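## Task

Pick up the carton marked R63 from the bench and set it down on the counter. Every other carton on the bench has to stay where and how it was. The carton must neither topple nor finish at a tilt, or the task fails. It only counts if the carton stays put on its own, with no support from the robot.

## Robot and tools

ROBOT. A simulated Hello Robot Stretch 3 with a single arm. It has a two-wheel base (0.33 m long, 0.34 m wide), a lift that rides up a mast, and a telescoping arm that reaches out to the robot's right. The arm ends in a wrist (yaw, pitch, roll) and a two-finger gripper. The base cannot slide sideways, so you move the gripper forward or back by driving the base. A spin in place pivots about the midpoint of the drive wheels, 0.05 m behind the front edge. With the arm pulled in and the wrist folded, the robot sweeps a 0.28 m radius. An unfolded, level wrist reaches past that circle. Loose objects may occasionally get nudged by outside forces.

FRAMES. Base frame: origin on the floor between the drive wheels, x forward, y left, z up. hand_pose is reported in this frame, at the point where closed fingertips meet. With all wrist joints at zero, that frame's x points up, y back toward the mast, z toward the rear. The odometry frame is the base frame as it stood when the scene began. Heading is positive to the left, -3.142 to 3.142.

execute_actions(actions). A list of actions run in order. An empty list just returns the current state and images. Each action may have "robot", "steps" (1 to 450 control steps at 30 per second, default 1) and "until". {"steps": n} alone waits. "robot" is one command, a queue (a list of up to 8 commands run one after another), or {"stop": true}, which brakes everything and clears the queue. A command can contain:
- "base": exactly one key. translate_m is a relative drive in metres from where the base is when that command starts, forward positive, magnitude at most 1. rotate_rad is a relative spin in radians, left (counter-clockwise seen from above) positive, magnitude at most 3.2.
- "joints": absolute targets by name; joints left out keep their goal. lift_m 0 to 1.1 m (arm height). arm_m 0 to 0.52 m (extension). wrist_yaw_rad -1.345 to 4.42 (0 along the arm, positive swings toward the front, 3.0 folds over the base). wrist_pitch_rad -1.57 to 0.451 (0 level, negative tips fingers down). wrist_roll_rad -2.911 to 2.911 (0 fingers side by side). gripper_m -0.089 to 0.179, larger is wider; the real fingertip gap is 0.007 m less when nearly shut and 0.025 m less when fully open, zero under 0.007. head_pan_rad -3.953 to 1.73 (0 forward, positive left, -1.57 looks along the arm). head_tilt_rad -1.53 to 0.419 (negative looks down).
- "contact_limits": {"arm_m": effort percent 1 to 100}, how hard the arm may press before stopping; lasts until arm_m's next command.
A queue item may also be {"pause_s": seconds, max 15}. Base and joint motions in one command start together and keep going across later actions. A new command overrides at once and throws away the rest of any earlier queue. If any value is invalid, the whole call is rejected and nothing runs.
"until" ends an action early. {"robot": {"status": "ended"}} waits until nothing is moving and no queue runs. Other fields use pairs such as {"lift_m": [">", 0.3]} or {"base_status": ["!=", "moving"]}; numbers compare at printed precision (joints 3 decimals, base 4). {"any": {"status": "ended"}} fires when any one motion ends.

zoom_image(camera, region): camera is head_camera, nav_camera or wrist_camera; region is [x0, y0, x1, y1] in that image's pixels, origin top-left, up to 504 by 504. head_camera is 896x504, nav_camera (fisheye) 672x504, wrist_camera 644x364. The two head cameras turn with head pan and tilt.

Before calling it, make sure every motion has ended and the carton rests on its own.

RESULTS. base_status shows progress in brackets (moved of goal). joint_goals and joint_status give each joint's target and state: moving, done, off_target (rested away from goal, may still push), contact_stop (the lift or arm hit something and went slack), time_out, stopped, not_commanded, torque_fault (a wrist servo overheated and is limp for 10 s). measured_speeds, refusals, queue (idle, running, done, dropped, stopped) and queue_left follow. Lines starting refused:, dropped: or replaced: explain rejected goals or aborted queues. on_its_own reports goals the robot changed itself, slack or off joints, and body lean. motor_effort is percent, with peak in brackets. base_tilt is lean in degrees. lidar_m gives 12 distances at 0.17 m height, first sector straight ahead then counter-clockwise. wrist_depth_mm and head_depth_mm are 7x7 grids of median depth.

GRIPPING. Close to a gripper_m smaller than the carton's width; open at least 0.02 above the touching value to let go. Neither the reading nor done proves a grasp, so check the cameras.

SPEED. Full base speed (0.30 m/s, 1.9 rad/s) only with lift_m below 0.30, arm_m below 0.03 and wrist_yaw_rad above 2.54; otherwise 0.10 m/s and 0.63 rad/s.

SAFETY. Fold or unfold the wrist only with lift_m within 0.32 to 0.95, wrist_pitch_rad -0.4 and roll near 0; once folded, the lift may drop to 0.25. If yaw goes below -0.4, keep pitch at -0.5 or lower. Pushing into something rigid with the gripper above about 0.45 m can tip the robot; never push again after a contact_stop. Do not drive while holding or pressing on something fixed. If the base snags, reverse the last move in small steps, free the gripper, and lower the lift to about 0.2 if it still leans. Avoid dropping, slamming, bumping other cartons, and overloading the wrist. The robot keeps moving while you think.

Each tool is called after "Call:" as a command line: name --argument value for each argument, lists and objects as JSON in quotes; but a table of rows of numbers goes row by row, as --pt "numbers of a row", without its own name.

## Session

Call:
execute_actions --actions '[]'

Scene clock: 0.00 s.
robot.base_odometry: x=+0.000 y=+0.000 heading=+0.000 (m, m, rad; robot's odometry frame)
robot.turned_by_wheels: +0.000 (rad since the last result)
robot.turned_by_imu: +0.000 (rad since the last result)
robot.base_tilt: forward=+0.2 right=-0.3 (deg)
robot.lidar_m: 1.38 1.14 0.87 1.23 2.66 0.89 0.72 0.70 2.42 1.50 1.54 1.71
robot.head_depth_mm: 1631 1597 1601 1594 1603 1593 1587 / 1558 1528 1538 1527 1516 1531 1526 / 1484 1454 1456 1454 1440 1446 1443 / 1434 1408 1413 1412 1406 1405 1416 / 1358 1358 1355 1354 1351 1349 1349 / 1305 1315 1301 1312 1305 1299 1286 / 1263 1255 1252 1254 1248 1254 1238
robot.base_status: not_commanded
robot.joint_positions: lift_m=+0.309 arm_m=+0.001 wrist_yaw_rad=+3.098 wrist_pitch_rad=-0.540 wrist_roll_rad=-0.007 gripper_m=+0.037 head_pan_rad=+0.009 head_tilt_rad=+0.014
robot.joint_goals: lift_m=+0.309 arm_m=+0.001 wrist_yaw_rad=+3.098 wrist_pitch_rad=-0.540 wrist_roll_rad=-0.007 gripper_m=+0.037 head_pan_rad=+0.009 head_tilt_rad=+0.014
robot.joint_status: lift_m=not_commanded arm_m=not_commanded wrist_yaw_rad=not_commanded wrist_pitch_rad=not_commanded wrist_roll_rad=not_commanded gripper_m=not_commanded head_pan_rad=not_commanded head_tilt_rad=not_commanded
robot.measured_speeds: translate_m=+0.000 rotate_rad=+0.000 lift_m=+0.000 arm_m=+0.000 wrist_yaw_rad=+0.000 wrist_pitch_rad=+0.000 wrist_roll_rad=+0.000 head_pan_rad=+0.000 head_tilt_rad=+0.000
robot: refusals=0 queue=idle queue_left=0
robot.motor_effort: left_wheel=+0 right_wheel=+0 lift_m=+22 arm_m=-1 wrist_yaw_rad=+0 wrist_pitch_rad=+6 wrist_roll_rad=+0 gripper_m=-1 head_pan_rad=+0 head_tilt_rad=+3 (%)
robot.hand_pose: x=-0.0121 y=+0.0615 z=+0.2954 quat_wxyz=(+0.203, +0.683, +0.174, +0.680) (m; robot's base frame)
robot.wrist_depth_mm: - - - - - 796 741 / 937 956 - - - 902 874 / 729 753 774 794 829 850 871 / 598 621 627 652 663 676 699 / 510 521 - 565 551 571 576 / 458 - - - 486 487 493 / - - - - 416 425 430
pictures: head_camera (sideways: a quarter turn clockwise sets it upright), nav_camera (sideways: a quarter turn counterclockwise sets it upright), wrist_camera
Images, in order (width x height): head_camera 896x504, nav_camera 672x504, wrist_camera 644x364.

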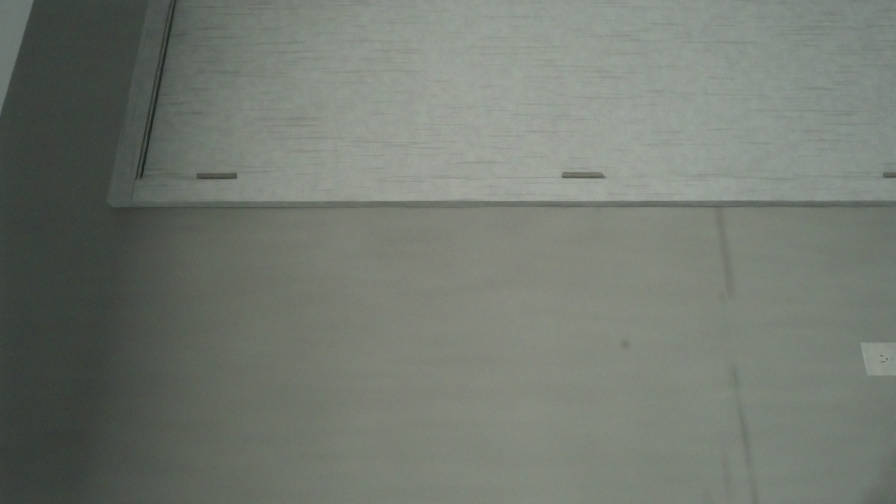

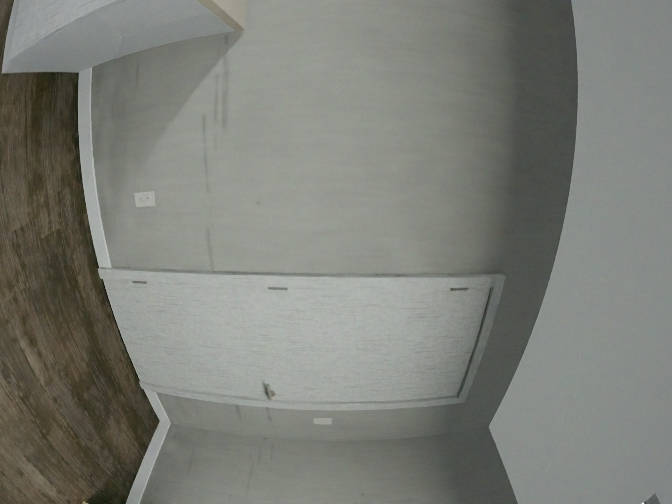

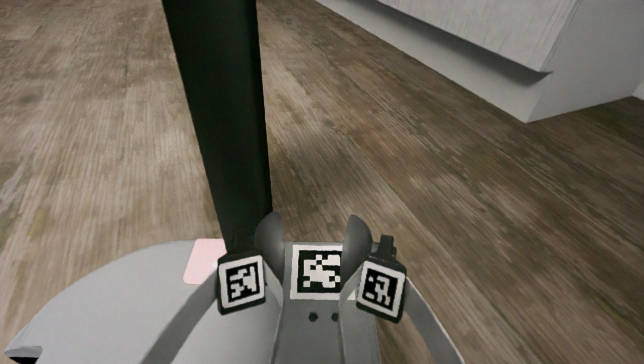

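Call:
execute_actions --actions '[{"robot":{"joints":{"head_pan_rad":1.3,"head_tilt_rad":-0.6}},"steps":99,"until":{"robot":{"status":"ended"}}}]'

Call:
execute_actions --actions '[{"robot":{"joints":{"head_pan_rad":-1.6,"head_tilt_rad":-0.6}},"steps":99,"until":{"robot":{"status":"ended"}}}]'

Call:
execute_actions --actions '[{"robot":{"joints":{"head_pan_rad":-3.1,"head_tilt_rad":-0.6}},"steps":99,"until":{"robot":{"status":"ended"}}}]'

Scene clock: 6.97 s.
robot.base_odometry: x=+0.000 y=+0.000 heading=+0.000 (m, m, rad; robot's odometry frame)
robot.turned_by_wheels: +0.000 (rad since the last result)
robot.turned_by_imu: -0.001 (rad since the last result)
robot.base_tilt: forward=+0.2 right=-0.3 (deg)
robot.lidar_m: 1.38 1.14 0.88 1.24 2.66 0.89 0.72 0.70 2.42 1.51 1.54 1.72
robot.head_depth_mm: 1354 1413 954 951 1108 1358 1206 / 1490 1533 1024 1080 1211 1367 1215 / 1655 1687 1114 1243 1425 1447 1214 / 1871 1726 1284 1482 1679 1455 1219 / 2194 1731 1528 1818 1811 1454 1219 / 2561 1775 1891 2219 1811 1457 1233 / 2517 2587 2866 2341 1803 1464 1228
robot.base_status: not_commanded
robot.joint_positions: lift_m=+0.309 arm_m=+0.001 wrist_yaw_rad=+3.098 wrist_pitch_rad=-0.540 wrist_roll_rad=-0.007 gripper_m=+0.037 head_pan_rad=+1.293 head_tilt_rad=-0.592
robot.joint_goals: lift_m=+0.309 arm_m=+0.001 wrist_yaw_rad=+3.098 wrist_pitch_rad=-0.540 wrist_roll_rad=-0.007 gripper_m=+0.037 head_pan_rad=+1.300 head_tilt_rad=-0.600
robot.joint_status: lift_m=not_commanded arm_m=not_commanded wrist_yaw_rad=not_commanded wrist_pitch_rad=not_commanded wrist_roll_rad=not_commanded gripper_m=not_commanded head_pan_rad=done head_tilt_rad=done
robot.measured_speeds: translate_m=+0.000 rotate_rad=+0.000 lift_m=+0.000 arm_m=+0.000 wrist_yaw_rad=+0.000 wrist_pitch_rad=+0.000 wrist_roll_rad=+0.000 head_pan_rad=+0.000 head_tilt_rad=+0.000
robot: refusals=0 queue=done queue_left=0
robot.motor_effort: left_wheel=+0(0) right_wheel=+1(1) lift_m=+22(22) arm_m=-1(1) wrist_yaw_rad=+0(1) wrist_pitch_rad=+6(6) wrist_roll_rad=+0(0) gripper_m=-1(1) head_pan_rad=+1(32) head_tilt_rad=-3(35) (%)
robot.hand_pose: x=-0.0121 y=+0.0615 z=+0.2954 quat_wxyz=(+0.203, +0.683, +0.174, +0.680) (m; robot's base frame)
robot.wrist_depth_mm: - - - - - 799 728 / 959 969 - - - 889 874 / 731 747 764 787 817 839 861 / 601 622 628 644 663 678 694 / 515 529 - 564 561 567 578 / 457 - - - 481 483 493 / - - - - 417 422 431
pictures: head_camera (sideways: a quarter turn clockwise sets it upright), nav_camera (sideways: a quarter turn counterclockwise sets it upright), wrist_camera
camera_calibration (this result's frames):
head_camera: T_world_to_cam=[[-0.139212, -0.511974, -0.847645, 1.1289], [-0.971708, 0.235551, 0.0173158, -0.0142891], [0.190798, 0.826074, -0.530281, 0.648596], [0, 0, 0, 1]] pos_world=[0.0195213, 0.0455465, 1.3011]
nav_camera: T_world_to_cam=[[0.164042, 0.512662, 0.842774, -1.05731], [0.961498, -0.274051, -0.0204449, 0.072102], [0.220482, 0.813679, -0.53788, 0.657324], [0, 0, 0, 1]] pos_world=[-0.04081, 0.0269536, 1.24611]
wrist_camera: T_world_to_cam=[[0.997184, -0.0059478, 0.074759, -0.0152406], [0.0528949, -0.650887, -0.75733, 0.299107], [0.0531641, 0.759152, -0.648739, 0.309415], [0, 0, 0, 1]] pos_world=[-0.0170733, -0.0402986, 0.428392]
Images, in order (width x height): head_camera 896x504, nav_camera 672x504, wrist_camera 644x364.

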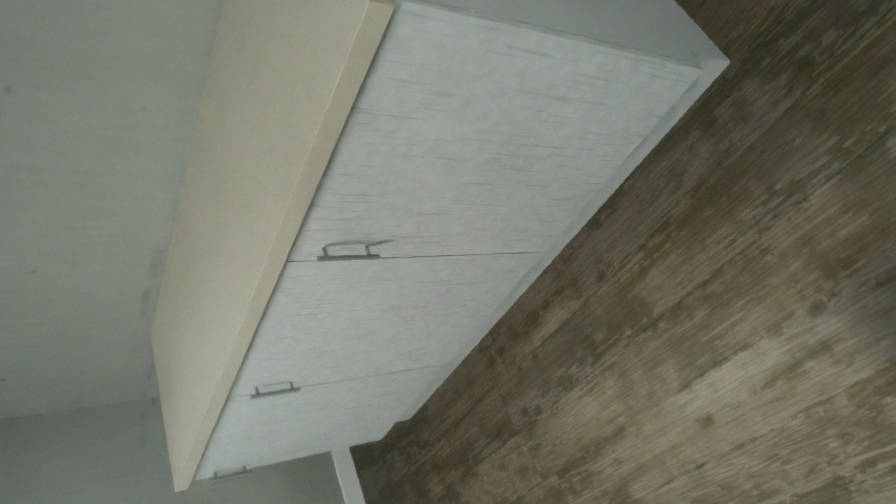

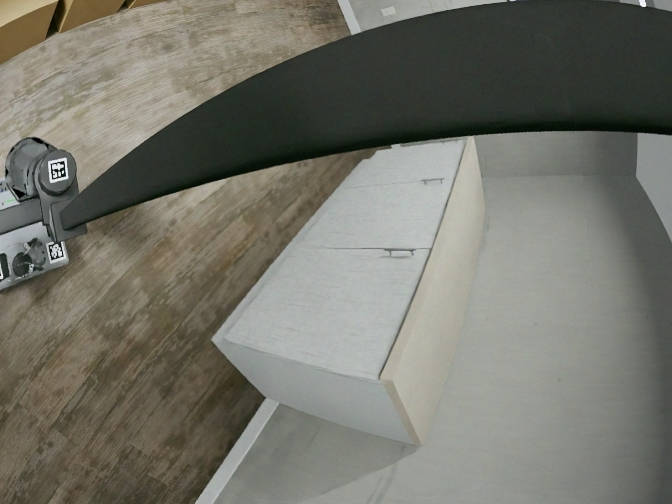

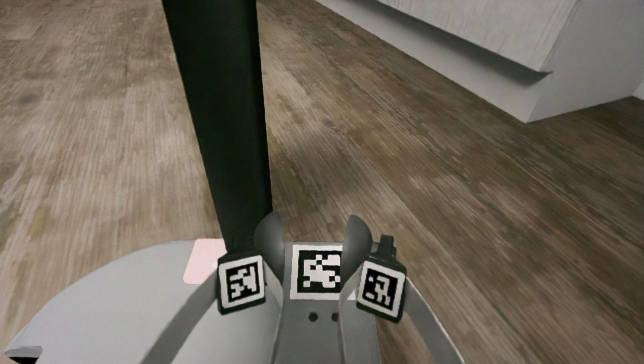

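Scene clock: 8.77 s.
robot.base_odometry: x=+0.000 y=+0.000 heading=+0.000 (m, m, rad; robot's odometry frame)
robot.turned_by_wheels: +0.000 (rad since the last result)
robot.turned_by_imu: +0.000 (rad since the last result)
robot.base_tilt: forward=+0.2 right=-0.3 (deg)
robot.lidar_m: 1.38 1.14 0.88 1.23 2.66 0.89 0.72 0.70 2.43 1.50 1.54 1.71
robot.head_depth_mm: 1979 2210 2566 2300 1761 1436 1213 / 1879 2076 2389 2302 1770 1444 1211 / 1805 2033 2061 2076 1773 1452 1216 / 1727 1906 2020 2013 1786 1453 1210 / 1663 1857 1880 1966 1798 1461 1217 / 1599 1747 1853 1880 1803 1452 1230 / 1542 1682 1786 1908 1789 1453 1224
robot.base_status: not_commanded
robot.joint_positions: lift_m=+0.309 arm_m=+0.001 wrist_yaw_rad=+3.098 wrist_pitch_rad=-0.540 wrist_roll_rad=-0.007 gripper_m=+0.037 head_pan_rad=-1.593 head_tilt_rad=-0.592
robot.joint_goals: lift_m=+0.309 arm_m=+0.001 wrist_yaw_rad=+3.098 wrist_pitch_rad=-0.540 wrist_roll_rad=-0.007 gripper_m=+0.037 head_pan_rad=-1.600 head_tilt_rad=-0.600
robot.joint_status: lift_m=not_commanded arm_m=not_commanded wrist_yaw_rad=not_commanded wrist_pitch_rad=not_commanded wrist_roll_rad=not_commanded gripper_m=not_commanded head_pan_rad=done head_tilt_rad=done
robot.measured_speeds: translate_m=+0.000 rotate_rad=+0.000 lift_m=+0.000 arm_m=+0.000 wrist_yaw_rad=+0.000 wrist_pitch_rad=+0.000 wrist_roll_rad=+0.000 head_pan_rad=+0.000 head_tilt_rad=+0.000
robot: refusals=0 queue=done queue_left=0
robot.motor_effort: left_wheel=+0(0) right_wheel=+1(1) lift_m=+23(22) arm_m=+0(1) wrist_yaw_rad=-1(0) wrist_pitch_rad=+6(6) wrist_roll_rad=+0(0) gripper_m=-1(1) head_pan_rad=-2(31) head_tilt_rad=-3(1) (%)
robot.hand_pose: x=-0.0121 y=+0.0615 z=+0.2954 quat_wxyz=(+0.203, +0.683, +0.174, +0.680) (m; robot's base frame)
robot.wrist_depth_mm: - - - - - 805 730 / 943 965 - - - 902 894 / 737 753 757 801 821 837 862 / 601 622 628 648 675 671 694 / 516 530 - 558 553 566 576 / 457 - - - 486 481 487 / - - - - 419 425 431
pictures: head_camera (sideways: a quarter turn clockwise sets it upright), nav_camera (sideways: a quarter turn counterclockwise sets it upright), wrist_camera
camera_calibration (this result's frames):
head_camera: T_world_to_cam=[[0.005011, 0.530889, -0.847427, 1.12774], [0.999684, 0.0182308, 0.0173324, -0.0263362], [0.0246508, -0.847246, -0.530629, 0.650063], [0, 0, 0, 1]] pos_world=[0.00465214, -0.0474604, 1.30108]
nav_camera: T_world_to_cam=[[-0.0288569, -0.537841, 0.842552, -1.05585], [-0.999558, 0.0216014, -0.020445, 0.0840647], [-0.0072041, -0.842769, -0.538227, 0.659164], [0, 0, 0, 1]] pos_world=[0.0583077, -0.0141707, 1.24611]
wrist_camera: T_world_to_cam=[[0.997184, -0.00594773, 0.0747587, -0.0152405], [0.0528947, -0.650887, -0.75733, 0.299107], [0.0531639, 0.759151, -0.648739, 0.309415], [0, 0, 0, 1]] pos_world=[-0.0170733, -0.0402986, 0.428392]
Images, in order (width x height): head_camera 896x504, nav_camera 672x504, wrist_camera 644x364.

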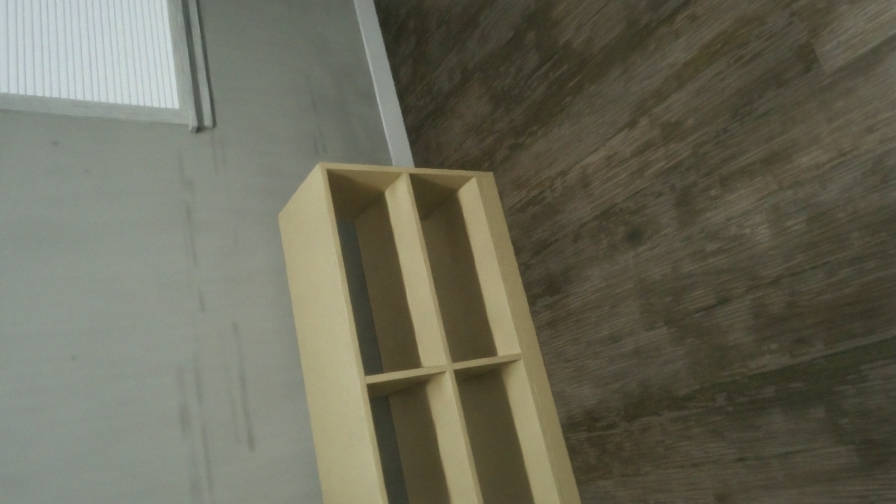

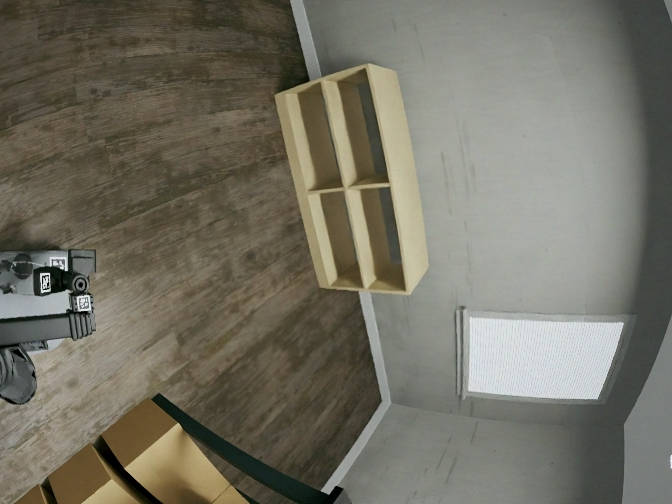

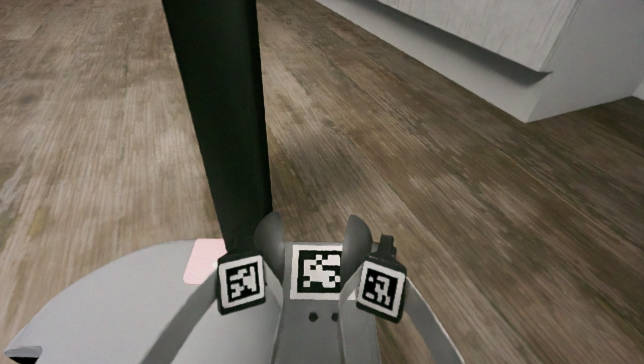

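Scene clock: 10.03 s.
robot.base_odometry: x=+0.000 y=+0.000 heading=+0.000 (m, m, rad; robot's odometry frame)
robot.turned_by_wheels: +0.000 (rad since the last result)
robot.turned_by_imu: +0.000 (rad since the last result)
robot.base_tilt: forward=+0.2 right=-0.3 (deg)
robot.lidar_m: 1.38 1.14 0.87 1.24 2.66 0.89 0.72 0.70 2.43 1.51 1.54 1.71
robot.head_depth_mm: 2396 1367 956 1829 1395 1356 1204 / 2307 1302 956 1815 1396 1342 1209 / 2254 1391 963 1755 1451 1240 1205 / 2156 1317 975 1709 1413 1201 1227 / 2099 2180 977 1639 1521 1252 1216 / 2031 2107 987 813 1418 1160 1176 / 1946 2069 1002 790 1477 1163 1152
robot.base_status: not_commanded
robot.joint_positions: lift_m=+0.309 arm_m=+0.001 wrist_yaw_rad=+3.098 wrist_pitch_rad=-0.540 wrist_roll_rad=-0.007 gripper_m=+0.037 head_pan_rad=-3.093 head_tilt_rad=-0.592
robot.joint_goals: lift_m=+0.309 arm_m=+0.001 wrist_yaw_rad=+3.098 wrist_pitch_rad=-0.540 wrist_roll_rad=-0.007 gripper_m=+0.037 head_pan_rad=-3.100 head_tilt_rad=-0.600
robot.joint_status: lift_m=not_commanded arm_m=not_commanded wrist_yaw_rad=not_commanded wrist_pitch_rad=not_commanded wrist_roll_rad=not_commanded gripper_m=not_commanded head_pan_rad=done head_tilt_rad=done
robot.measured_speeds: translate_m=+0.000 rotate_rad=+0.000 lift_m=+0.000 arm_m=+0.000 wrist_yaw_rad=+0.000 wrist_pitch_rad=+0.000 wrist_roll_rad=+0.000 head_pan_rad=+0.000 head_tilt_rad=+0.000
robot: refusals=0 queue=done queue_left=0
robot.motor_effort: left_wheel=+0(0) right_wheel=+1(1) lift_m=+23(22) arm_m=+0(1) wrist_yaw_rad=+0(1) wrist_pitch_rad=+6(6) wrist_roll_rad=+0(0) gripper_m=+1(1) head_pan_rad=-3(33) head_tilt_rad=-3(4) (%)
robot.hand_pose: x=-0.0121 y=+0.0615 z=+0.2954 quat_wxyz=(+0.203, +0.683, +0.174, +0.680) (m; robot's base frame)
robot.wrist_depth_mm: - - - - - 790 734 / 963 958 - - - 886 875 / 730 766 769 792 816 835 862 / 603 623 633 645 659 675 695 / 519 529 - 556 560 559 573 / 460 - - - 480 487 493 / - - - - 418 422 429
pictures: head_camera (sideways: a quarter turn clockwise sets it upright), nav_camera (sideways: a quarter turn counterclockwise sets it upright), wrist_camera
camera_calibration (this result's frames):
head_camera: T_world_to_cam=[[0.529946, 0.0325586, -0.847406, 1.12451], [0.0889027, -0.995889, 0.0173339, -0.0207824], [-0.843359, -0.0845228, -0.530662, 0.655401], [0, 0, 0, 1]] pos_world=[-0.0413438, -0.00191312, 1.30107]
nav_camera: T_world_to_cam=[[-0.538568, -0.00926425, 0.842531, -1.05271], [-0.0491613, 0.998582, -0.020445, 0.0782672], [-0.841147, -0.052431, -0.538259, 0.664294], [0, 0, 0, 1]] pos_world=[-0.00433984, -0.0530792, 1.2461]
wrist_camera: T_world_to_cam=[[0.997184, -0.00594784, 0.074759, -0.0152406], [0.0528948, -0.650887, -0.75733, 0.299107], [0.0531641, 0.759152, -0.648739, 0.309415], [0, 0, 0, 1]] pos_world=[-0.0170733, -0.0402986, 0.428392]
Images, in order (width x height): head_camera 896x504, nav_camera 672x504, wrist_camera 644x364.

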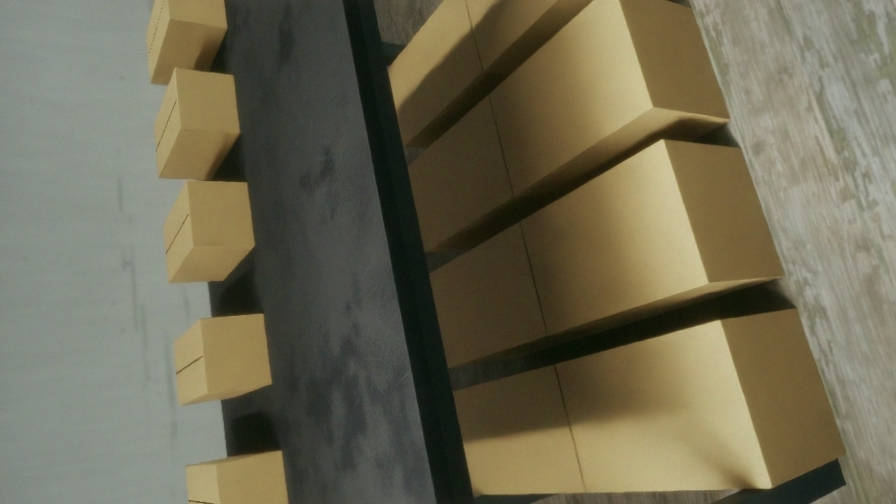

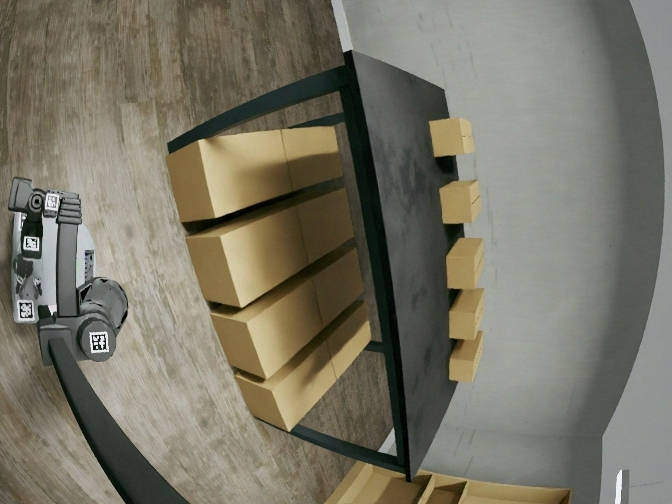

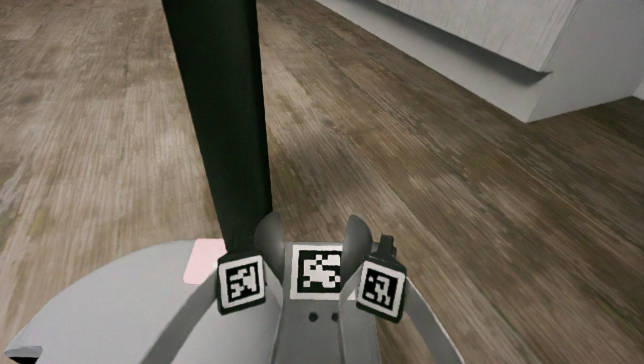

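Call:
execute_actions --actions '[{"robot":[{"joints":{"lift_m":0.27,"wrist_pitch_rad":-0.4,"head_pan_rad":-0.8}},{"base":{"rotate_rad":-1.75}},{"base":{"translate_m":0.85}},{"base":{"rotate_rad":-0.97}},{"base":{"translate_m":0.9}}],"steps":450,"until":{"robot":{"status":"ended"}}}]'

Scene clock: 35.27 s.
robot.base_odometry: x=-0.973 y=-1.205 heading=-2.720 (m, m, rad; robot's odometry frame)
robot.turned_by_wheels: -2.720 (rad since the last result)
robot.turned_by_imu: -2.657 (rad since the last result)
robot.base_tilt: forward=+0.2 right=-0.3 (deg)
robot.lidar_m: 1.07 1.13 1.17 1.14 1.20 1.31 2.68 0.75 0.57 0.56 0.54 1.09
robot.head_depth_mm: 1583 1829 2150 2279 1605 767 957 / 1413 1604 1849 2137 1764 1427 1182 / 1290 1448 1636 1880 1765 1455 1221 / 1178 1296 1456 1648 1749 1453 1216 / 1080 1181 1308 1465 1632 1459 1209 / 1002 1095 1192 1327 1484 1447 1225 / 933 1001 1104 1209 1344 1445 1225
robot.base_status: done (translate_m +0.9000 of +0.9000)
robot.joint_positions: lift_m=+0.271 arm_m=+0.001 wrist_yaw_rad=+3.098 wrist_pitch_rad=-0.418 wrist_roll_rad=-0.007 gripper_m=+0.037 head_pan_rad=-0.807 head_tilt_rad=-0.593
robot.joint_goals: lift_m=+0.270 arm_m=+0.001 wrist_yaw_rad=+3.098 wrist_pitch_rad=-0.400 wrist_roll_rad=-0.007 gripper_m=+0.037 head_pan_rad=-0.800 head_tilt_rad=-0.600
robot.joint_status: lift_m=done arm_m=not_commanded wrist_yaw_rad=not_commanded wrist_pitch_rad=done wrist_roll_rad=not_commanded gripper_m=not_commanded head_pan_rad=done head_tilt_rad=done
robot.measured_speeds: translate_m=+0.000 rotate_rad=+0.000 lift_m=+0.000 arm_m=+0.000 wrist_yaw_rad=+0.000 wrist_pitch_rad=+0.000 wrist_roll_rad=+0.000 head_pan_rad=+0.000 head_tilt_rad=+0.000
robot: refusals=0 queue=done queue_left=0
robot.motor_effort: left_wheel=+1(10) right_wheel=+0(5) lift_m=+13(24) arm_m=-1(1) wrist_yaw_rad=-1(0) wrist_pitch_rad=+8(9) wrist_roll_rad=+0(0) gripper_m=+0(1) head_pan_rad=+3(32) head_tilt_rad=-2(3) (%)
robot.hand_pose: x=-0.0114 y=+0.0784 z=+0.2832 quat_wxyz=(+0.162, +0.692, +0.132, +0.691) (m; robot's base frame)
robot.wrist_depth_mm: - 772 - - - - - / 965 872 - - - - - / 807 819 - 940 978 - - / 658 671 698 720 728 748 775 / 539 552 552 574 587 602 607 / 458 - - - 497 494 504 / - - - - 413 427 429
pictures: head_camera (sideways: a quarter turn clockwise sets it upright), nav_camera (sideways: a quarter turn counterclockwise sets it upright), wrist_camera
camera_calibration (this result's frames):
head_camera: T_world_to_cam=[[-0.372431, 0.379156, -0.847075, 1.12958], [0.693637, 0.720116, 0.017359, -0.024504], [0.616573, -0.581097, -0.53119, 0.647182], [0, 0, 0, 1]] pos_world=[0.0386528, -0.0345665, 1.30104]
nav_camera: T_world_to_cam=[[0.360495, -0.400938, 0.842195, -1.05776], [-0.721729, -0.691874, -0.0204453, 0.0823702], [0.59089, -0.600466, -0.538785, 0.656243], [0, 0, 0, 1]] pos_world=[0.0529975, 0.0269465, 1.2461]
wrist_camera: T_world_to_cam=[[0.996774, -0.0151974, 0.0788024, -0.0153738], [0.0571984, -0.554236, -0.830392, 0.314008], [0.0562949, 0.832221, -0.551579, 0.255406], [0, 0, 0, 1]] pos_world=[-0.0170147, -0.0387539, 0.402838]
Images, in order (width x height): head_camera 896x504, nav_camera 672x504, wrist_camera 644x364.

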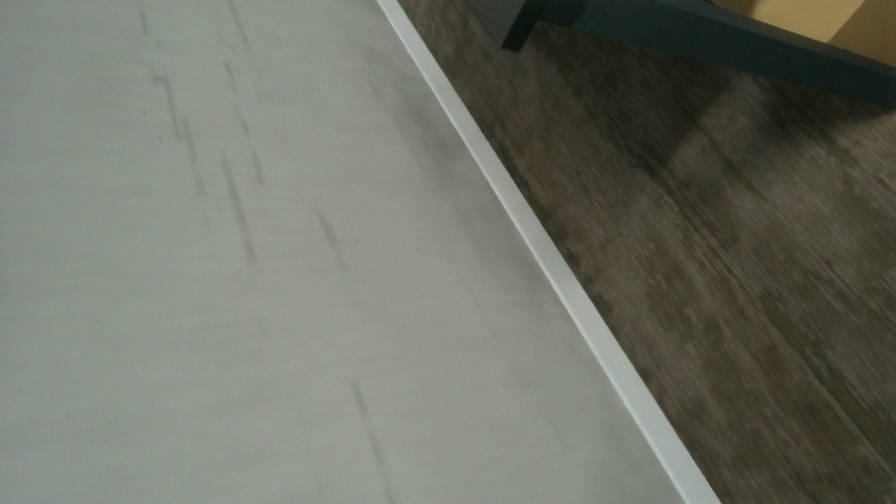

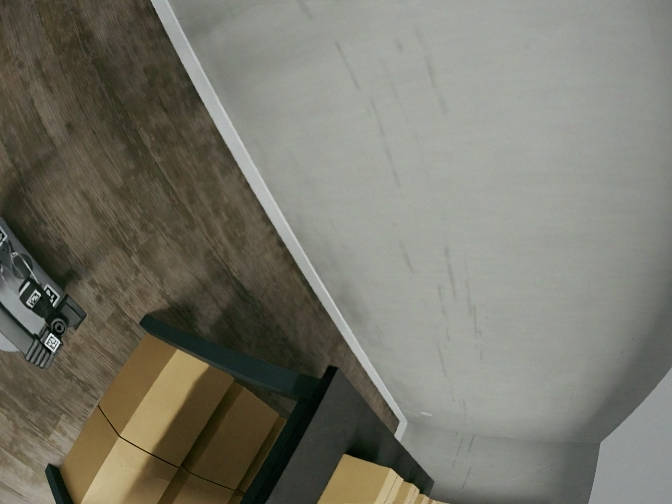

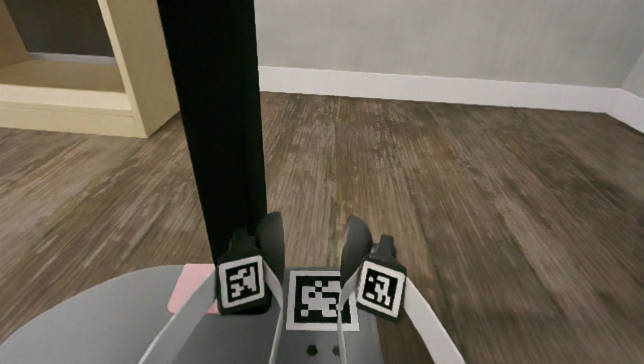

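Call:
execute_actions --actions '[{"robot":[{"base":{"translate_m":0.75}},{"base":{"rotate_rad":-1.66}},{"base":{"translate_m":0.5},"joints":{"head_pan_rad":-1.0}}],"steps":450,"until":{"robot":{"status":"ended"}}}]'

Scene clock: 50.17 s.
robot.base_odometry: x=-1.820 y=-1.039 heading=+1.903 (m, m, rad; robot's odometry frame)
robot.turned_by_wheels: -1.660 (rad since the last result)
robot.turned_by_imu: -1.620 (rad since the last result)
robot.base_tilt: forward=+0.2 right=-0.3 (deg)
robot.lidar_m: 1.32 0.47 0.34 0.33 0.34 0.46 1.25 1.65 1.69 0.50 0.51 0.69
robot.head_depth_mm: 2952 2633 740 667 594 701 1149 / 3085 2774 675 664 1322 1143 960 / 3327 2996 859 675 1452 1138 1025 / 3523 3076 813 716 1408 1202 1161 / 3723 3255 819 781 1457 1174 1213 / 3852 1744 926 1707 1411 1337 1225 / 3348 1293 931 1785 1428 1418 1223
robot.base_status: done (translate_m +0.5000 of +0.5000)
robot.joint_positions: lift_m=+0.271 arm_m=+0.001 wrist_yaw_rad=+3.098 wrist_pitch_rad=-0.418 wrist_roll_rad=-0.007 gripper_m=+0.037 head_pan_rad=-0.993 head_tilt_rad=-0.593
robot.joint_goals: lift_m=+0.270 arm_m=+0.001 wrist_yaw_rad=+3.098 wrist_pitch_rad=-0.400 wrist_roll_rad=-0.007 gripper_m=+0.037 head_pan_rad=-1.000 head_tilt_rad=-0.600
robot.joint_status: lift_m=done arm_m=not_commanded wrist_yaw_rad=not_commanded wrist_pitch_rad=done wrist_roll_rad=not_commanded gripper_m=not_commanded head_pan_rad=done head_tilt_rad=done
robot.measured_speeds: translate_m=+0.000 rotate_rad=+0.000 lift_m=+0.000 arm_m=+0.000 wrist_yaw_rad=+0.000 wrist_pitch_rad=+0.000 wrist_roll_rad=+0.000 head_pan_rad=+0.000 head_tilt_rad=+0.000
robot: refusals=0 queue=done queue_left=0
robot.motor_effort: left_wheel=+1(9) right_wheel=+0(6) lift_m=+12(12) arm_m=-1(1) wrist_yaw_rad=+0(0) wrist_pitch_rad=+8(8) wrist_roll_rad=+0(0) gripper_m=+0(1) head_pan_rad=-2(14) head_tilt_rad=-3(3) (%)
robot.hand_pose: x=-0.0114 y=+0.0784 z=+0.2832 quat_wxyz=(+0.162, +0.692, +0.132, +0.691) (m; robot's base frame)
robot.wrist_depth_mm: 322 323 - 329 332 334 338 / 351 356 - 359 366 369 372 / 387 391 - 401 406 409 412 / 435 437 443 449 455 454 462 / 471 477 481 485 497 503 506 / 456 - - - 494 497 502 / - - - - 414 423 429
pictures: head_camera (sideways: a quarter turn clockwise sets it upright), nav_camera (sideways: a quarter turn counterclockwise sets it upright), wrist_camera
camera_calibration (this result's frames):
head_camera: T_world_to_cam=[[-0.295845, 0.441584, -0.847042, 1.12907], [0.814942, 0.579283, 0.0173615, -0.0252472], [0.498343, -0.685153, -0.531243, 0.647972], [0, 0, 0, 1]] pos_world=[0.0316922, -0.0399946, 1.30104]
nav_camera: T_world_to_cam=[[0.280082, -0.46078, 0.842161, -1.05722], [-0.837321, -0.546329, -0.0204453, 0.0830753], [0.469518, -0.699433, -0.538838, 0.657051], [0, 0, 0, 1]] pos_world=[0.0571729, 0.0178033, 1.24609]
wrist_camera: T_world_to_cam=[[0.996774, -0.0152029, 0.0788046, -0.0153757], [0.0572014, -0.554174, -0.830433, 0.314022], [0.0562965, 0.832262, -0.551517, 0.255402], [0, 0, 0, 1]] pos_world=[-0.0170147, -0.038772, 0.402845]
Images, in order (width x height): head_camera 896x504, nav_camera 672x504, wrist_camera 644x364.

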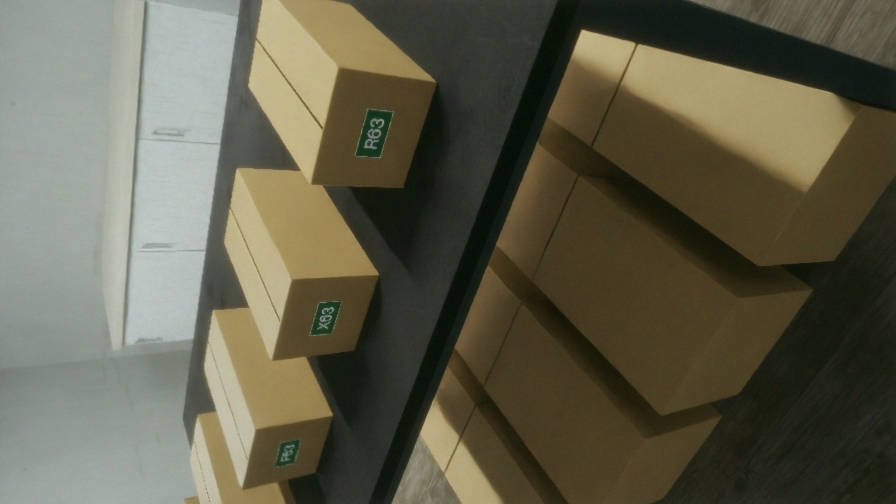

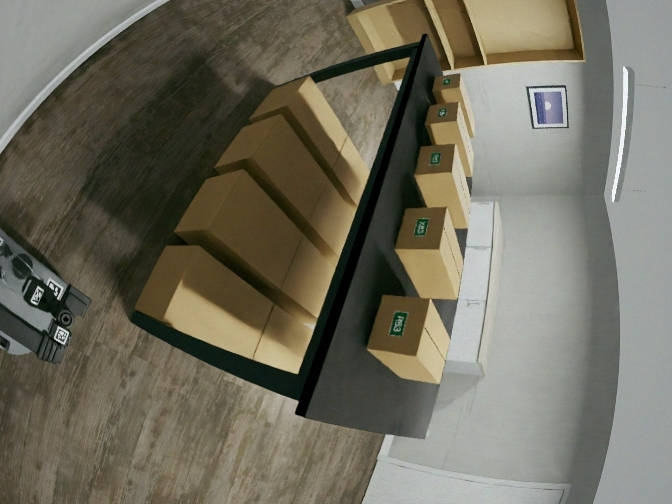

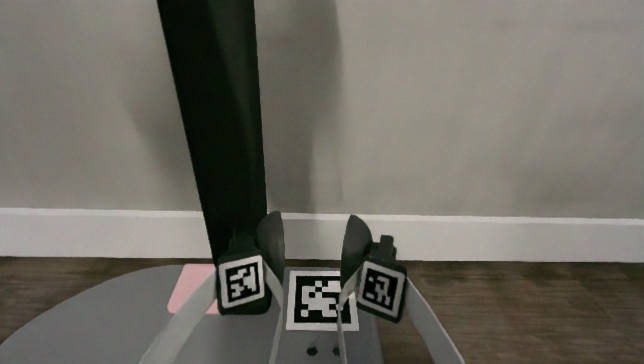

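Call:
execute_actions --actions '[{"robot":[{"base":{"translate_m":0.33},"joints":{"head_pan_rad":-1.6,"lift_m":0.93}},{"joints":{"wrist_yaw_rad":0,"gripper_m":0.179}},{"joints":{"wrist_pitch_rad":0}}],"steps":450,"until":{"robot":{"status":"ended"}}}]'

Scene clock: 66.10 s.
robot.base_odometry: x=-1.928 y=-0.727 heading=+1.903 (m, m, rad; robot's odometry frame)
robot.turned_by_wheels: +0.000 (rad since the last result)
robot.turned_by_imu: -0.001 (rad since the last result)
robot.base_tilt: forward=+0.2 right=-0.3 (deg)
robot.lidar_m: 1.32 0.47 0.34 0.33 0.34 0.47 1.27 1.93 0.51 0.49 0.51 0.69
robot.head_depth_mm: 2875 3176 3031 682 638 - - / 2959 3258 954 669 1621 - - / 2957 3168 662 647 - - - / 2917 3195 821 653 961 1184 1010 / 2956 3180 872 712 1294 1179 1028 / 2969 2661 682 656 1292 1151 990 / 2960 2674 683 657 1303 1197 991
robot.base_status: done (translate_m +0.3300 of +0.3300)
robot.joint_positions: lift_m=+0.929 arm_m=+0.001 wrist_yaw_rad=+0.003 wrist_pitch_rad=-0.022 wrist_roll_rad=-0.007 gripper_m=+0.179 head_pan_rad=-1.593 head_tilt_rad=-0.593
robot.joint_goals: lift_m=+0.930 arm_m=+0.001 wrist_yaw_rad=+0.000 wrist_pitch_rad=+0.000 wrist_roll_rad=-0.007 gripper_m=+0.179 head_pan_rad=-1.600 head_tilt_rad=-0.600
robot.joint_status: lift_m=done arm_m=not_commanded wrist_yaw_rad=done wrist_pitch_rad=done wrist_roll_rad=not_commanded gripper_m=done head_pan_rad=done head_tilt_rad=done
robot.measured_speeds: translate_m=+0.000 rotate_rad=+0.000 lift_m=+0.000 arm_m=+0.000 wrist_yaw_rad=+0.000 wrist_pitch_rad=+0.000 wrist_roll_rad=+0.000 head_pan_rad=+0.000 head_tilt_rad=+0.000
robot: refusals=0 queue=done queue_left=0
robot.motor_effort: left_wheel=+1(9) right_wheel=+0(5) lift_m=+33(37) arm_m=-2(1) wrist_yaw_rad=-2(2) wrist_pitch_rad=+10(9) wrist_roll_rad=+0(0) gripper_m=+0(84) head_pan_rad=-2(25) head_tilt_rad=-2(3) (%)
robot.hand_pose: x=-0.0207 y=-0.4015 z=+1.0385 quat_wxyz=(+0.710, +0.009, -0.704, -0.007) (m; robot's base frame)
robot.wrist_depth_mm: - - - - - - - / - - - - - - - / - - - - - - - / 477 375 537 380 - - - / 440 386 454 389 495 - - / - 337 343 354 365 376 - / 258 261 266 272 278 273 -
pictures: head_camera (sideways: a quarter turn clockwise sets it upright), nav_camera (sideways: a quarter turn counterclockwise sets it upright), wrist_camera
camera_calibration (this result's frames):
head_camera: T_world_to_cam=[[0.00512258, 0.531502, -0.847042, 1.12724], [0.999687, 0.0180337, 0.0173615, -0.0263741], [0.024503, -0.846865, -0.531243, 0.650863], [0, 0, 0, 1]] pos_world=[0.0046434, -0.0474595, 1.30104]
nav_camera: T_world_to_cam=[[-0.0289696, -0.538447, 0.842162, -1.05534], [-0.999553, 0.0218006, -0.0204453, 0.0840649], [-0.00735097, -0.842378, -0.538838, 0.65996], [0, 0, 0, 1]] pos_world=[0.058306, -0.0141399, 1.24609]
wrist_camera: T_world_to_cam=[[-0.996484, 0.000945953, 0.0837755, -0.112881], [-0.0821123, 0.187543, -0.978818, 1.12486], [-0.0166374, -0.982256, -0.186806, -0.0368796], [0, 0, 0, 1]] pos_world=[-0.0207338, -0.247077, 1.1036]
Images, in order (width x height): head_camera 896x504, nav_camera 672x504, wrist_camera 644x364.

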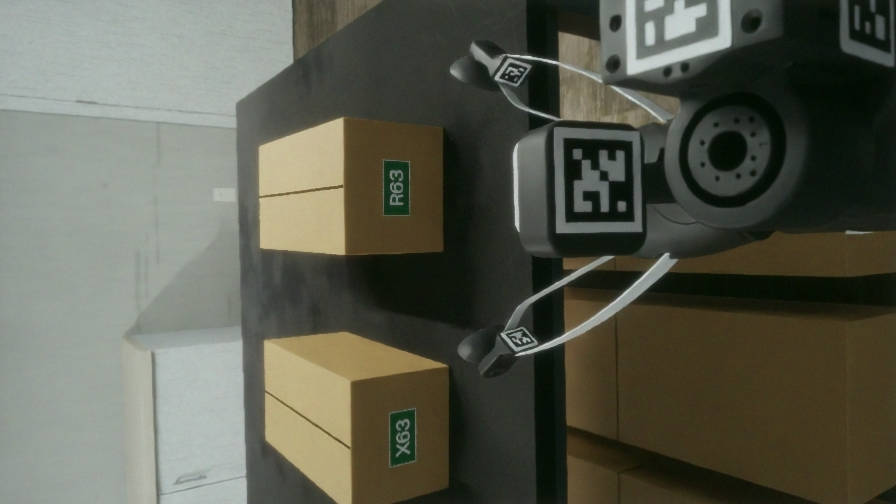

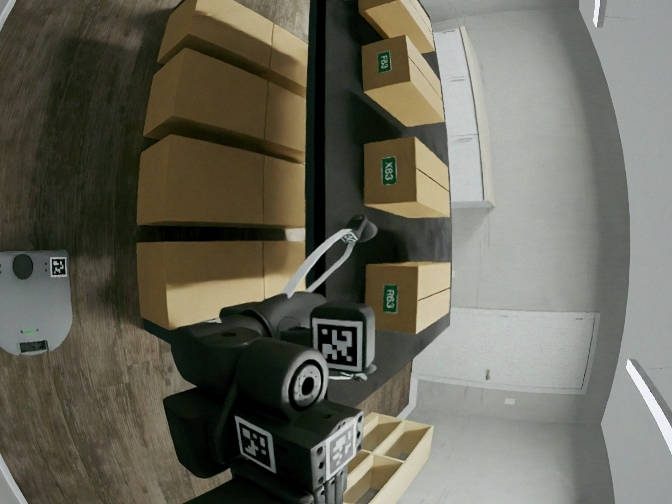

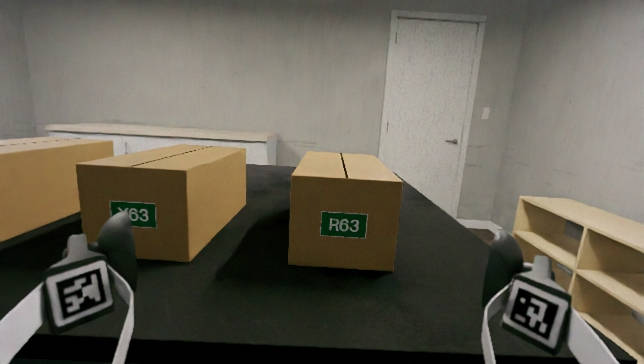

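Call:
execute_actions --actions '[{"robot":{"base":{"translate_m":-0.026},"joints":{"arm_m":0.2,"lift_m":0.9}},"steps":450,"until":{"robot":{"status":"ended"}}}]'

Scene clock: 74.20 s.
robot.base_odometry: x=-1.919 y=-0.752 heading=+1.903 (m, m, rad; robot's odometry frame)
robot.turned_by_wheels: +0.000 (rad since the last result)
robot.turned_by_imu: -0.002 (rad since the last result)
robot.base_tilt: forward=+0.2 right=-0.2 (deg)
robot.lidar_m: 1.32 0.47 0.34 0.33 0.34 0.47 1.26 1.91 0.50 0.49 0.51 0.71
robot.head_depth_mm: 2915 3245 3283 - - 758 1179 / 2930 3260 958 - 1646 1397 978 / 2957 3216 684 - 1320 1140 990 / 2974 3148 710 654 1292 1141 986 / 2943 3114 978 682 1297 1216 1121 / 2916 2691 724 657 1290 1155 995 / 2949 2699 683 657 1300 1193 996
robot.base_status: done (translate_m -0.0260 of -0.0260)
robot.joint_positions: lift_m=+0.901 arm_m=+0.200 wrist_yaw_rad=+0.001 wrist_pitch_rad=-0.020 wrist_roll_rad=-0.007 gripper_m=+0.179 head_pan_rad=-1.593 head_tilt_rad=-0.593
robot.joint_goals: lift_m=+0.900 arm_m=+0.200 wrist_yaw_rad=+0.000 wrist_pitch_rad=+0.000 wrist_roll_rad=-0.007 gripper_m=+0.179 head_pan_rad=-1.600 head_tilt_rad=-0.600
robot.joint_status: lift_m=done arm_m=done wrist_yaw_rad=done wrist_pitch_rad=done wrist_roll_rad=not_commanded gripper_m=done head_pan_rad=done head_tilt_rad=done
robot.measured_speeds: translate_m=+0.000 rotate_rad=+0.000 lift_m=+0.000 arm_m=+0.000 wrist_yaw_rad=+0.000 wrist_pitch_rad=+0.000 wrist_roll_rad=+0.000 head_pan_rad=+0.000 head_tilt_rad=+0.000
robot: refusals=0 queue=done queue_left=0
robot.motor_effort: left_wheel=+1(3) right_wheel=+0(4) lift_m=+12(29) arm_m=+3(6) wrist_yaw_rad=-1(3) wrist_pitch_rad=+9(10) wrist_roll_rad=+0(0) gripper_m=-1(0) head_pan_rad=-3(2) head_tilt_rad=-3(3) (%)
robot.hand_pose: x=-0.0211 y=-0.6003 z=+1.0100 quat_wxyz=(+0.710, +0.008, -0.704, -0.007) (m; robot's base frame)
robot.wrist_depth_mm: - - - - - - - / - - - - - - - / - - - - - - - / 218 306 273 202 260 - - / 214 338 178 175 174 - - / - 282 185 182 181 317 - / 205 219 193 189 189 229 260
pictures: head_camera (sideways: a quarter turn clockwise sets it upright), nav_camera (sideways: a quarter turn counterclockwise sets it upright), wrist_camera
camera_calibration (this result's frames):
head_camera: T_world_to_cam=[[0.00520507, 0.531501, -0.847042, 1.12724], [0.999689, 0.0178786, 0.0173615, -0.0263741], [0.0243716, -0.846869, -0.531243, 0.650863], [0, 0, 0, 1]] pos_world=[0.00463603, -0.0474593, 1.30104]
nav_camera: T_world_to_cam=[[-0.0290532, -0.538442, 0.842162, -1.05534], [-0.99955, 0.0219558, -0.0204453, 0.0840649], [-0.00748172, -0.842376, -0.538838, 0.659961], [0, 0, 0, 1]] pos_world=[0.0583038, -0.014148, 1.24609]
wrist_camera: T_world_to_cam=[[-0.996482, 0.00246488, 0.08377, -0.109744], [-0.0818477, 0.186208, -0.979095, 1.1337], [-0.018012, -0.982507, -0.185351, -0.239166], [0, 0, 0, 1]] pos_world=[-0.0208756, -0.445816, 1.07486]
Images, in order (width x height): head_camera 896x504, nav_camera 672x504, wrist_camera 644x364.

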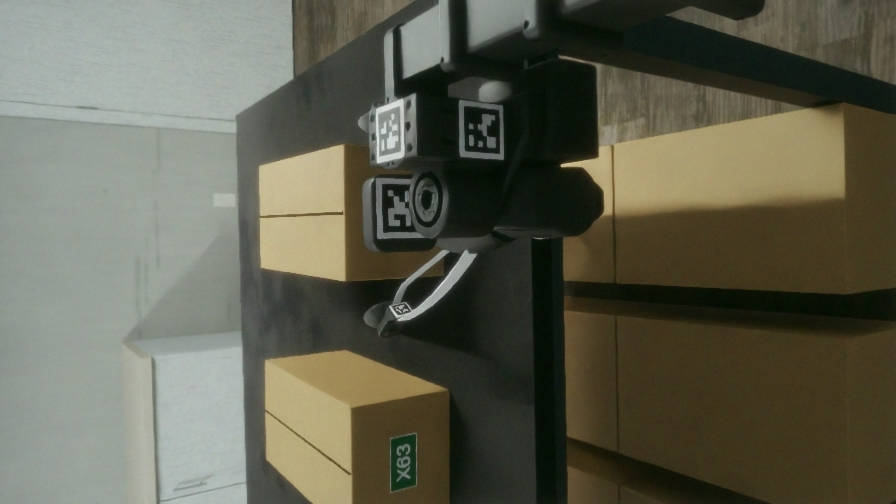

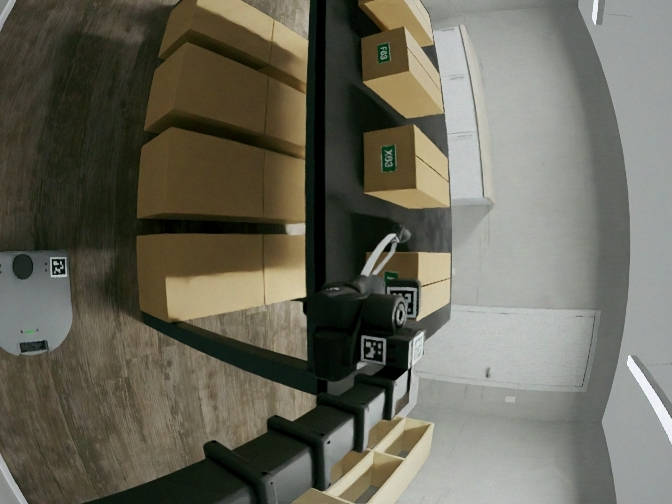

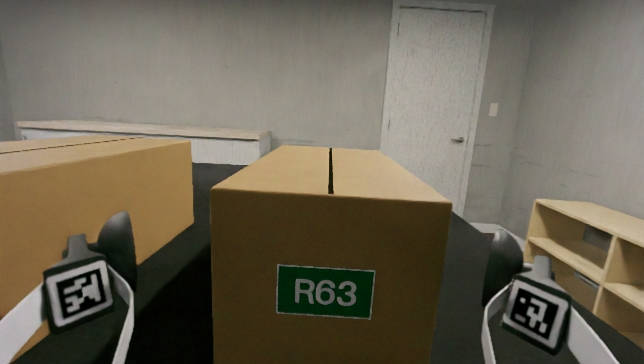

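Call:
execute_actions --actions '[{"robot":[{"base":{"translate_m":-0.007},"joints":{"lift_m":1.08}},{"joints":{"wrist_pitch_rad":-0.9}},{"joints":{"arm_m":0.34}}],"steps":450,"until":{"robot":{"status":"ended"}}}]'

Scene clock: 87.27 s.
robot.base_odometry: x=-1.917 y=-0.759 heading=+1.903 (m, m, rad; robot's odometry frame)
robot.turned_by_wheels: +0.000 (rad since the last result)
robot.turned_by_imu: -0.002 (rad since the last result)
robot.base_tilt: forward=+0.2 right=-0.3 (deg)
robot.lidar_m: 1.32 0.47 0.34 0.33 0.34 0.47 1.26 1.90 0.51 0.49 0.52 0.72
robot.head_depth_mm: - 3202 3242 665 637 827 1193 / - 3395 991 673 1632 1366 984 / - - 635 647 1282 1143 989 / 2933 3124 632 648 1289 1147 994 / 2923 3174 1036 682 1290 1221 1042 / 2909 2630 745 659 1292 1149 990 / 2910 2705 684 656 1307 1159 996
robot.base_status: done (translate_m -0.0070 of -0.0070)
robot.joint_positions: lift_m=+1.079 arm_m=+0.340 wrist_yaw_rad=+0.001 wrist_pitch_rad=-0.907 wrist_roll_rad=-0.007 gripper_m=+0.179 head_pan_rad=-1.593 head_tilt_rad=-0.593
robot.joint_goals: lift_m=+1.080 arm_m=+0.340 wrist_yaw_rad=+0.000 wrist_pitch_rad=-0.900 wrist_roll_rad=-0.007 gripper_m=+0.179 head_pan_rad=-1.600 head_tilt_rad=-0.600
robot.joint_status: lift_m=done arm_m=done wrist_yaw_rad=done wrist_pitch_rad=done wrist_roll_rad=not_commanded gripper_m=done head_pan_rad=done head_tilt_rad=done
robot.measured_speeds: translate_m=+0.000 rotate_rad=+0.000 lift_m=+0.000 arm_m=+0.000 wrist_yaw_rad=+0.000 wrist_pitch_rad=+0.000 wrist_roll_rad=+0.000 head_pan_rad=+0.000 head_tilt_rad=+0.000
robot: refusals=0 queue=done queue_left=0
robot.motor_effort: left_wheel=+1(4) right_wheel=-1(4) lift_m=+32(35) arm_m=+3(5) wrist_yaw_rad=-1(1) wrist_pitch_rad=+3(9) wrist_roll_rad=+0(0) gripper_m=-1(1) head_pan_rad=-2(2) head_tilt_rad=-3(3) (%)
robot.hand_pose: x=-0.0214 y=-0.6235 z=+1.0015 quat_wxyz=(+0.638, +0.311, -0.633, -0.309) (m; robot's base frame)
robot.wrist_depth_mm: 214 300 200 194 202 398 - / 219 310 175 174 179 349 - / 224 288 156 158 161 312 - / 227 266 142 145 146 286 - / 224 246 134 135 135 265 275 / - 231 228 215 231 241 248 / 212 215 219 219 223 224 230
pictures: head_camera (sideways: a quarter turn clockwise sets it upright), nav_camera (sideways: a quarter turn counterclockwise sets it upright), wrist_camera
camera_calibration (this result's frames):
head_camera: T_world_to_cam=[[0.00521812, 0.531501, -0.847042, 1.12724], [0.99969, 0.017854, 0.0173615, -0.0263741], [0.0243508, -0.84687, -0.531243, 0.650863], [0, 0, 0, 1]] pos_world=[0.00463486, -0.0474592, 1.30104]
nav_camera: T_world_to_cam=[[-0.0290664, -0.538441, 0.842162, -1.05534], [-0.999549, 0.0219803, -0.0204453, 0.0840649], [-0.00750241, -0.842376, -0.538838, 0.659961], [0, 0, 0, 1]] pos_world=[0.0583034, -0.0141493, 1.24609]
wrist_camera: T_world_to_cam=[[-0.996414, -0.063184, 0.0562688, -0.122694], [-0.0823674, 0.87643, -0.474432, 1.0546], [-0.0193392, -0.477366, -0.878492, 0.745564], [0, 0, 0, 1]] pos_world=[-0.0209708, -0.576131, 1.16221]
Images, in order (width x height): head_camera 896x504, nav_camera 672x504, wrist_camera 644x364.

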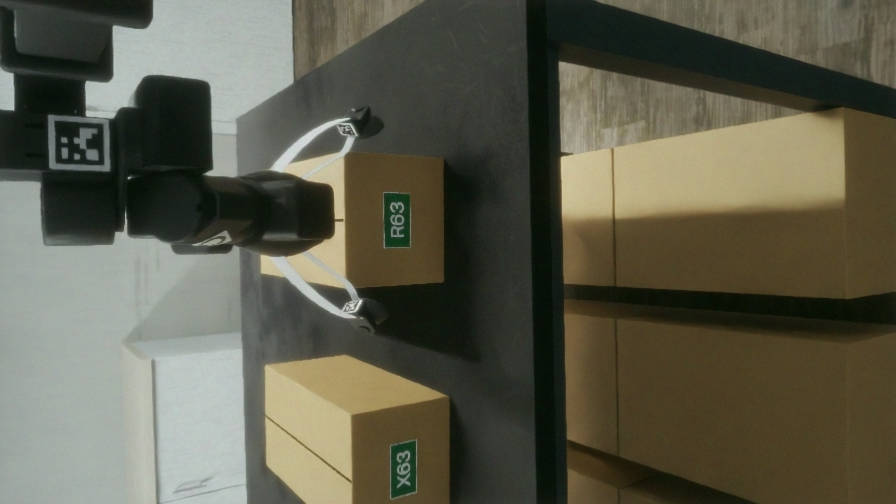

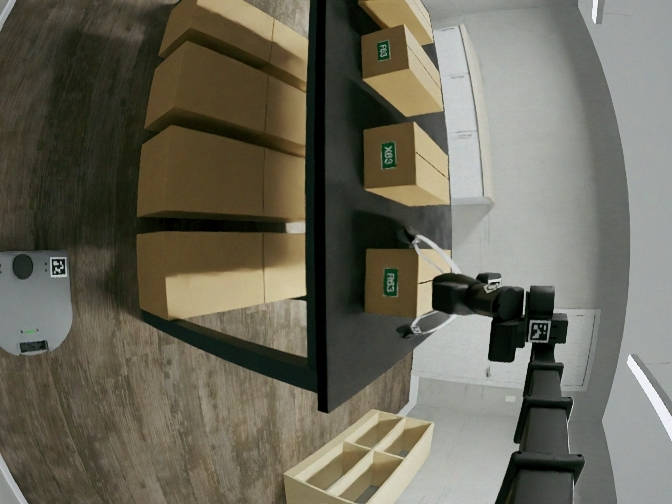

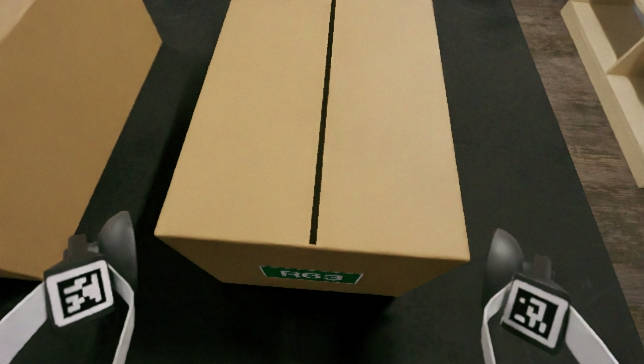

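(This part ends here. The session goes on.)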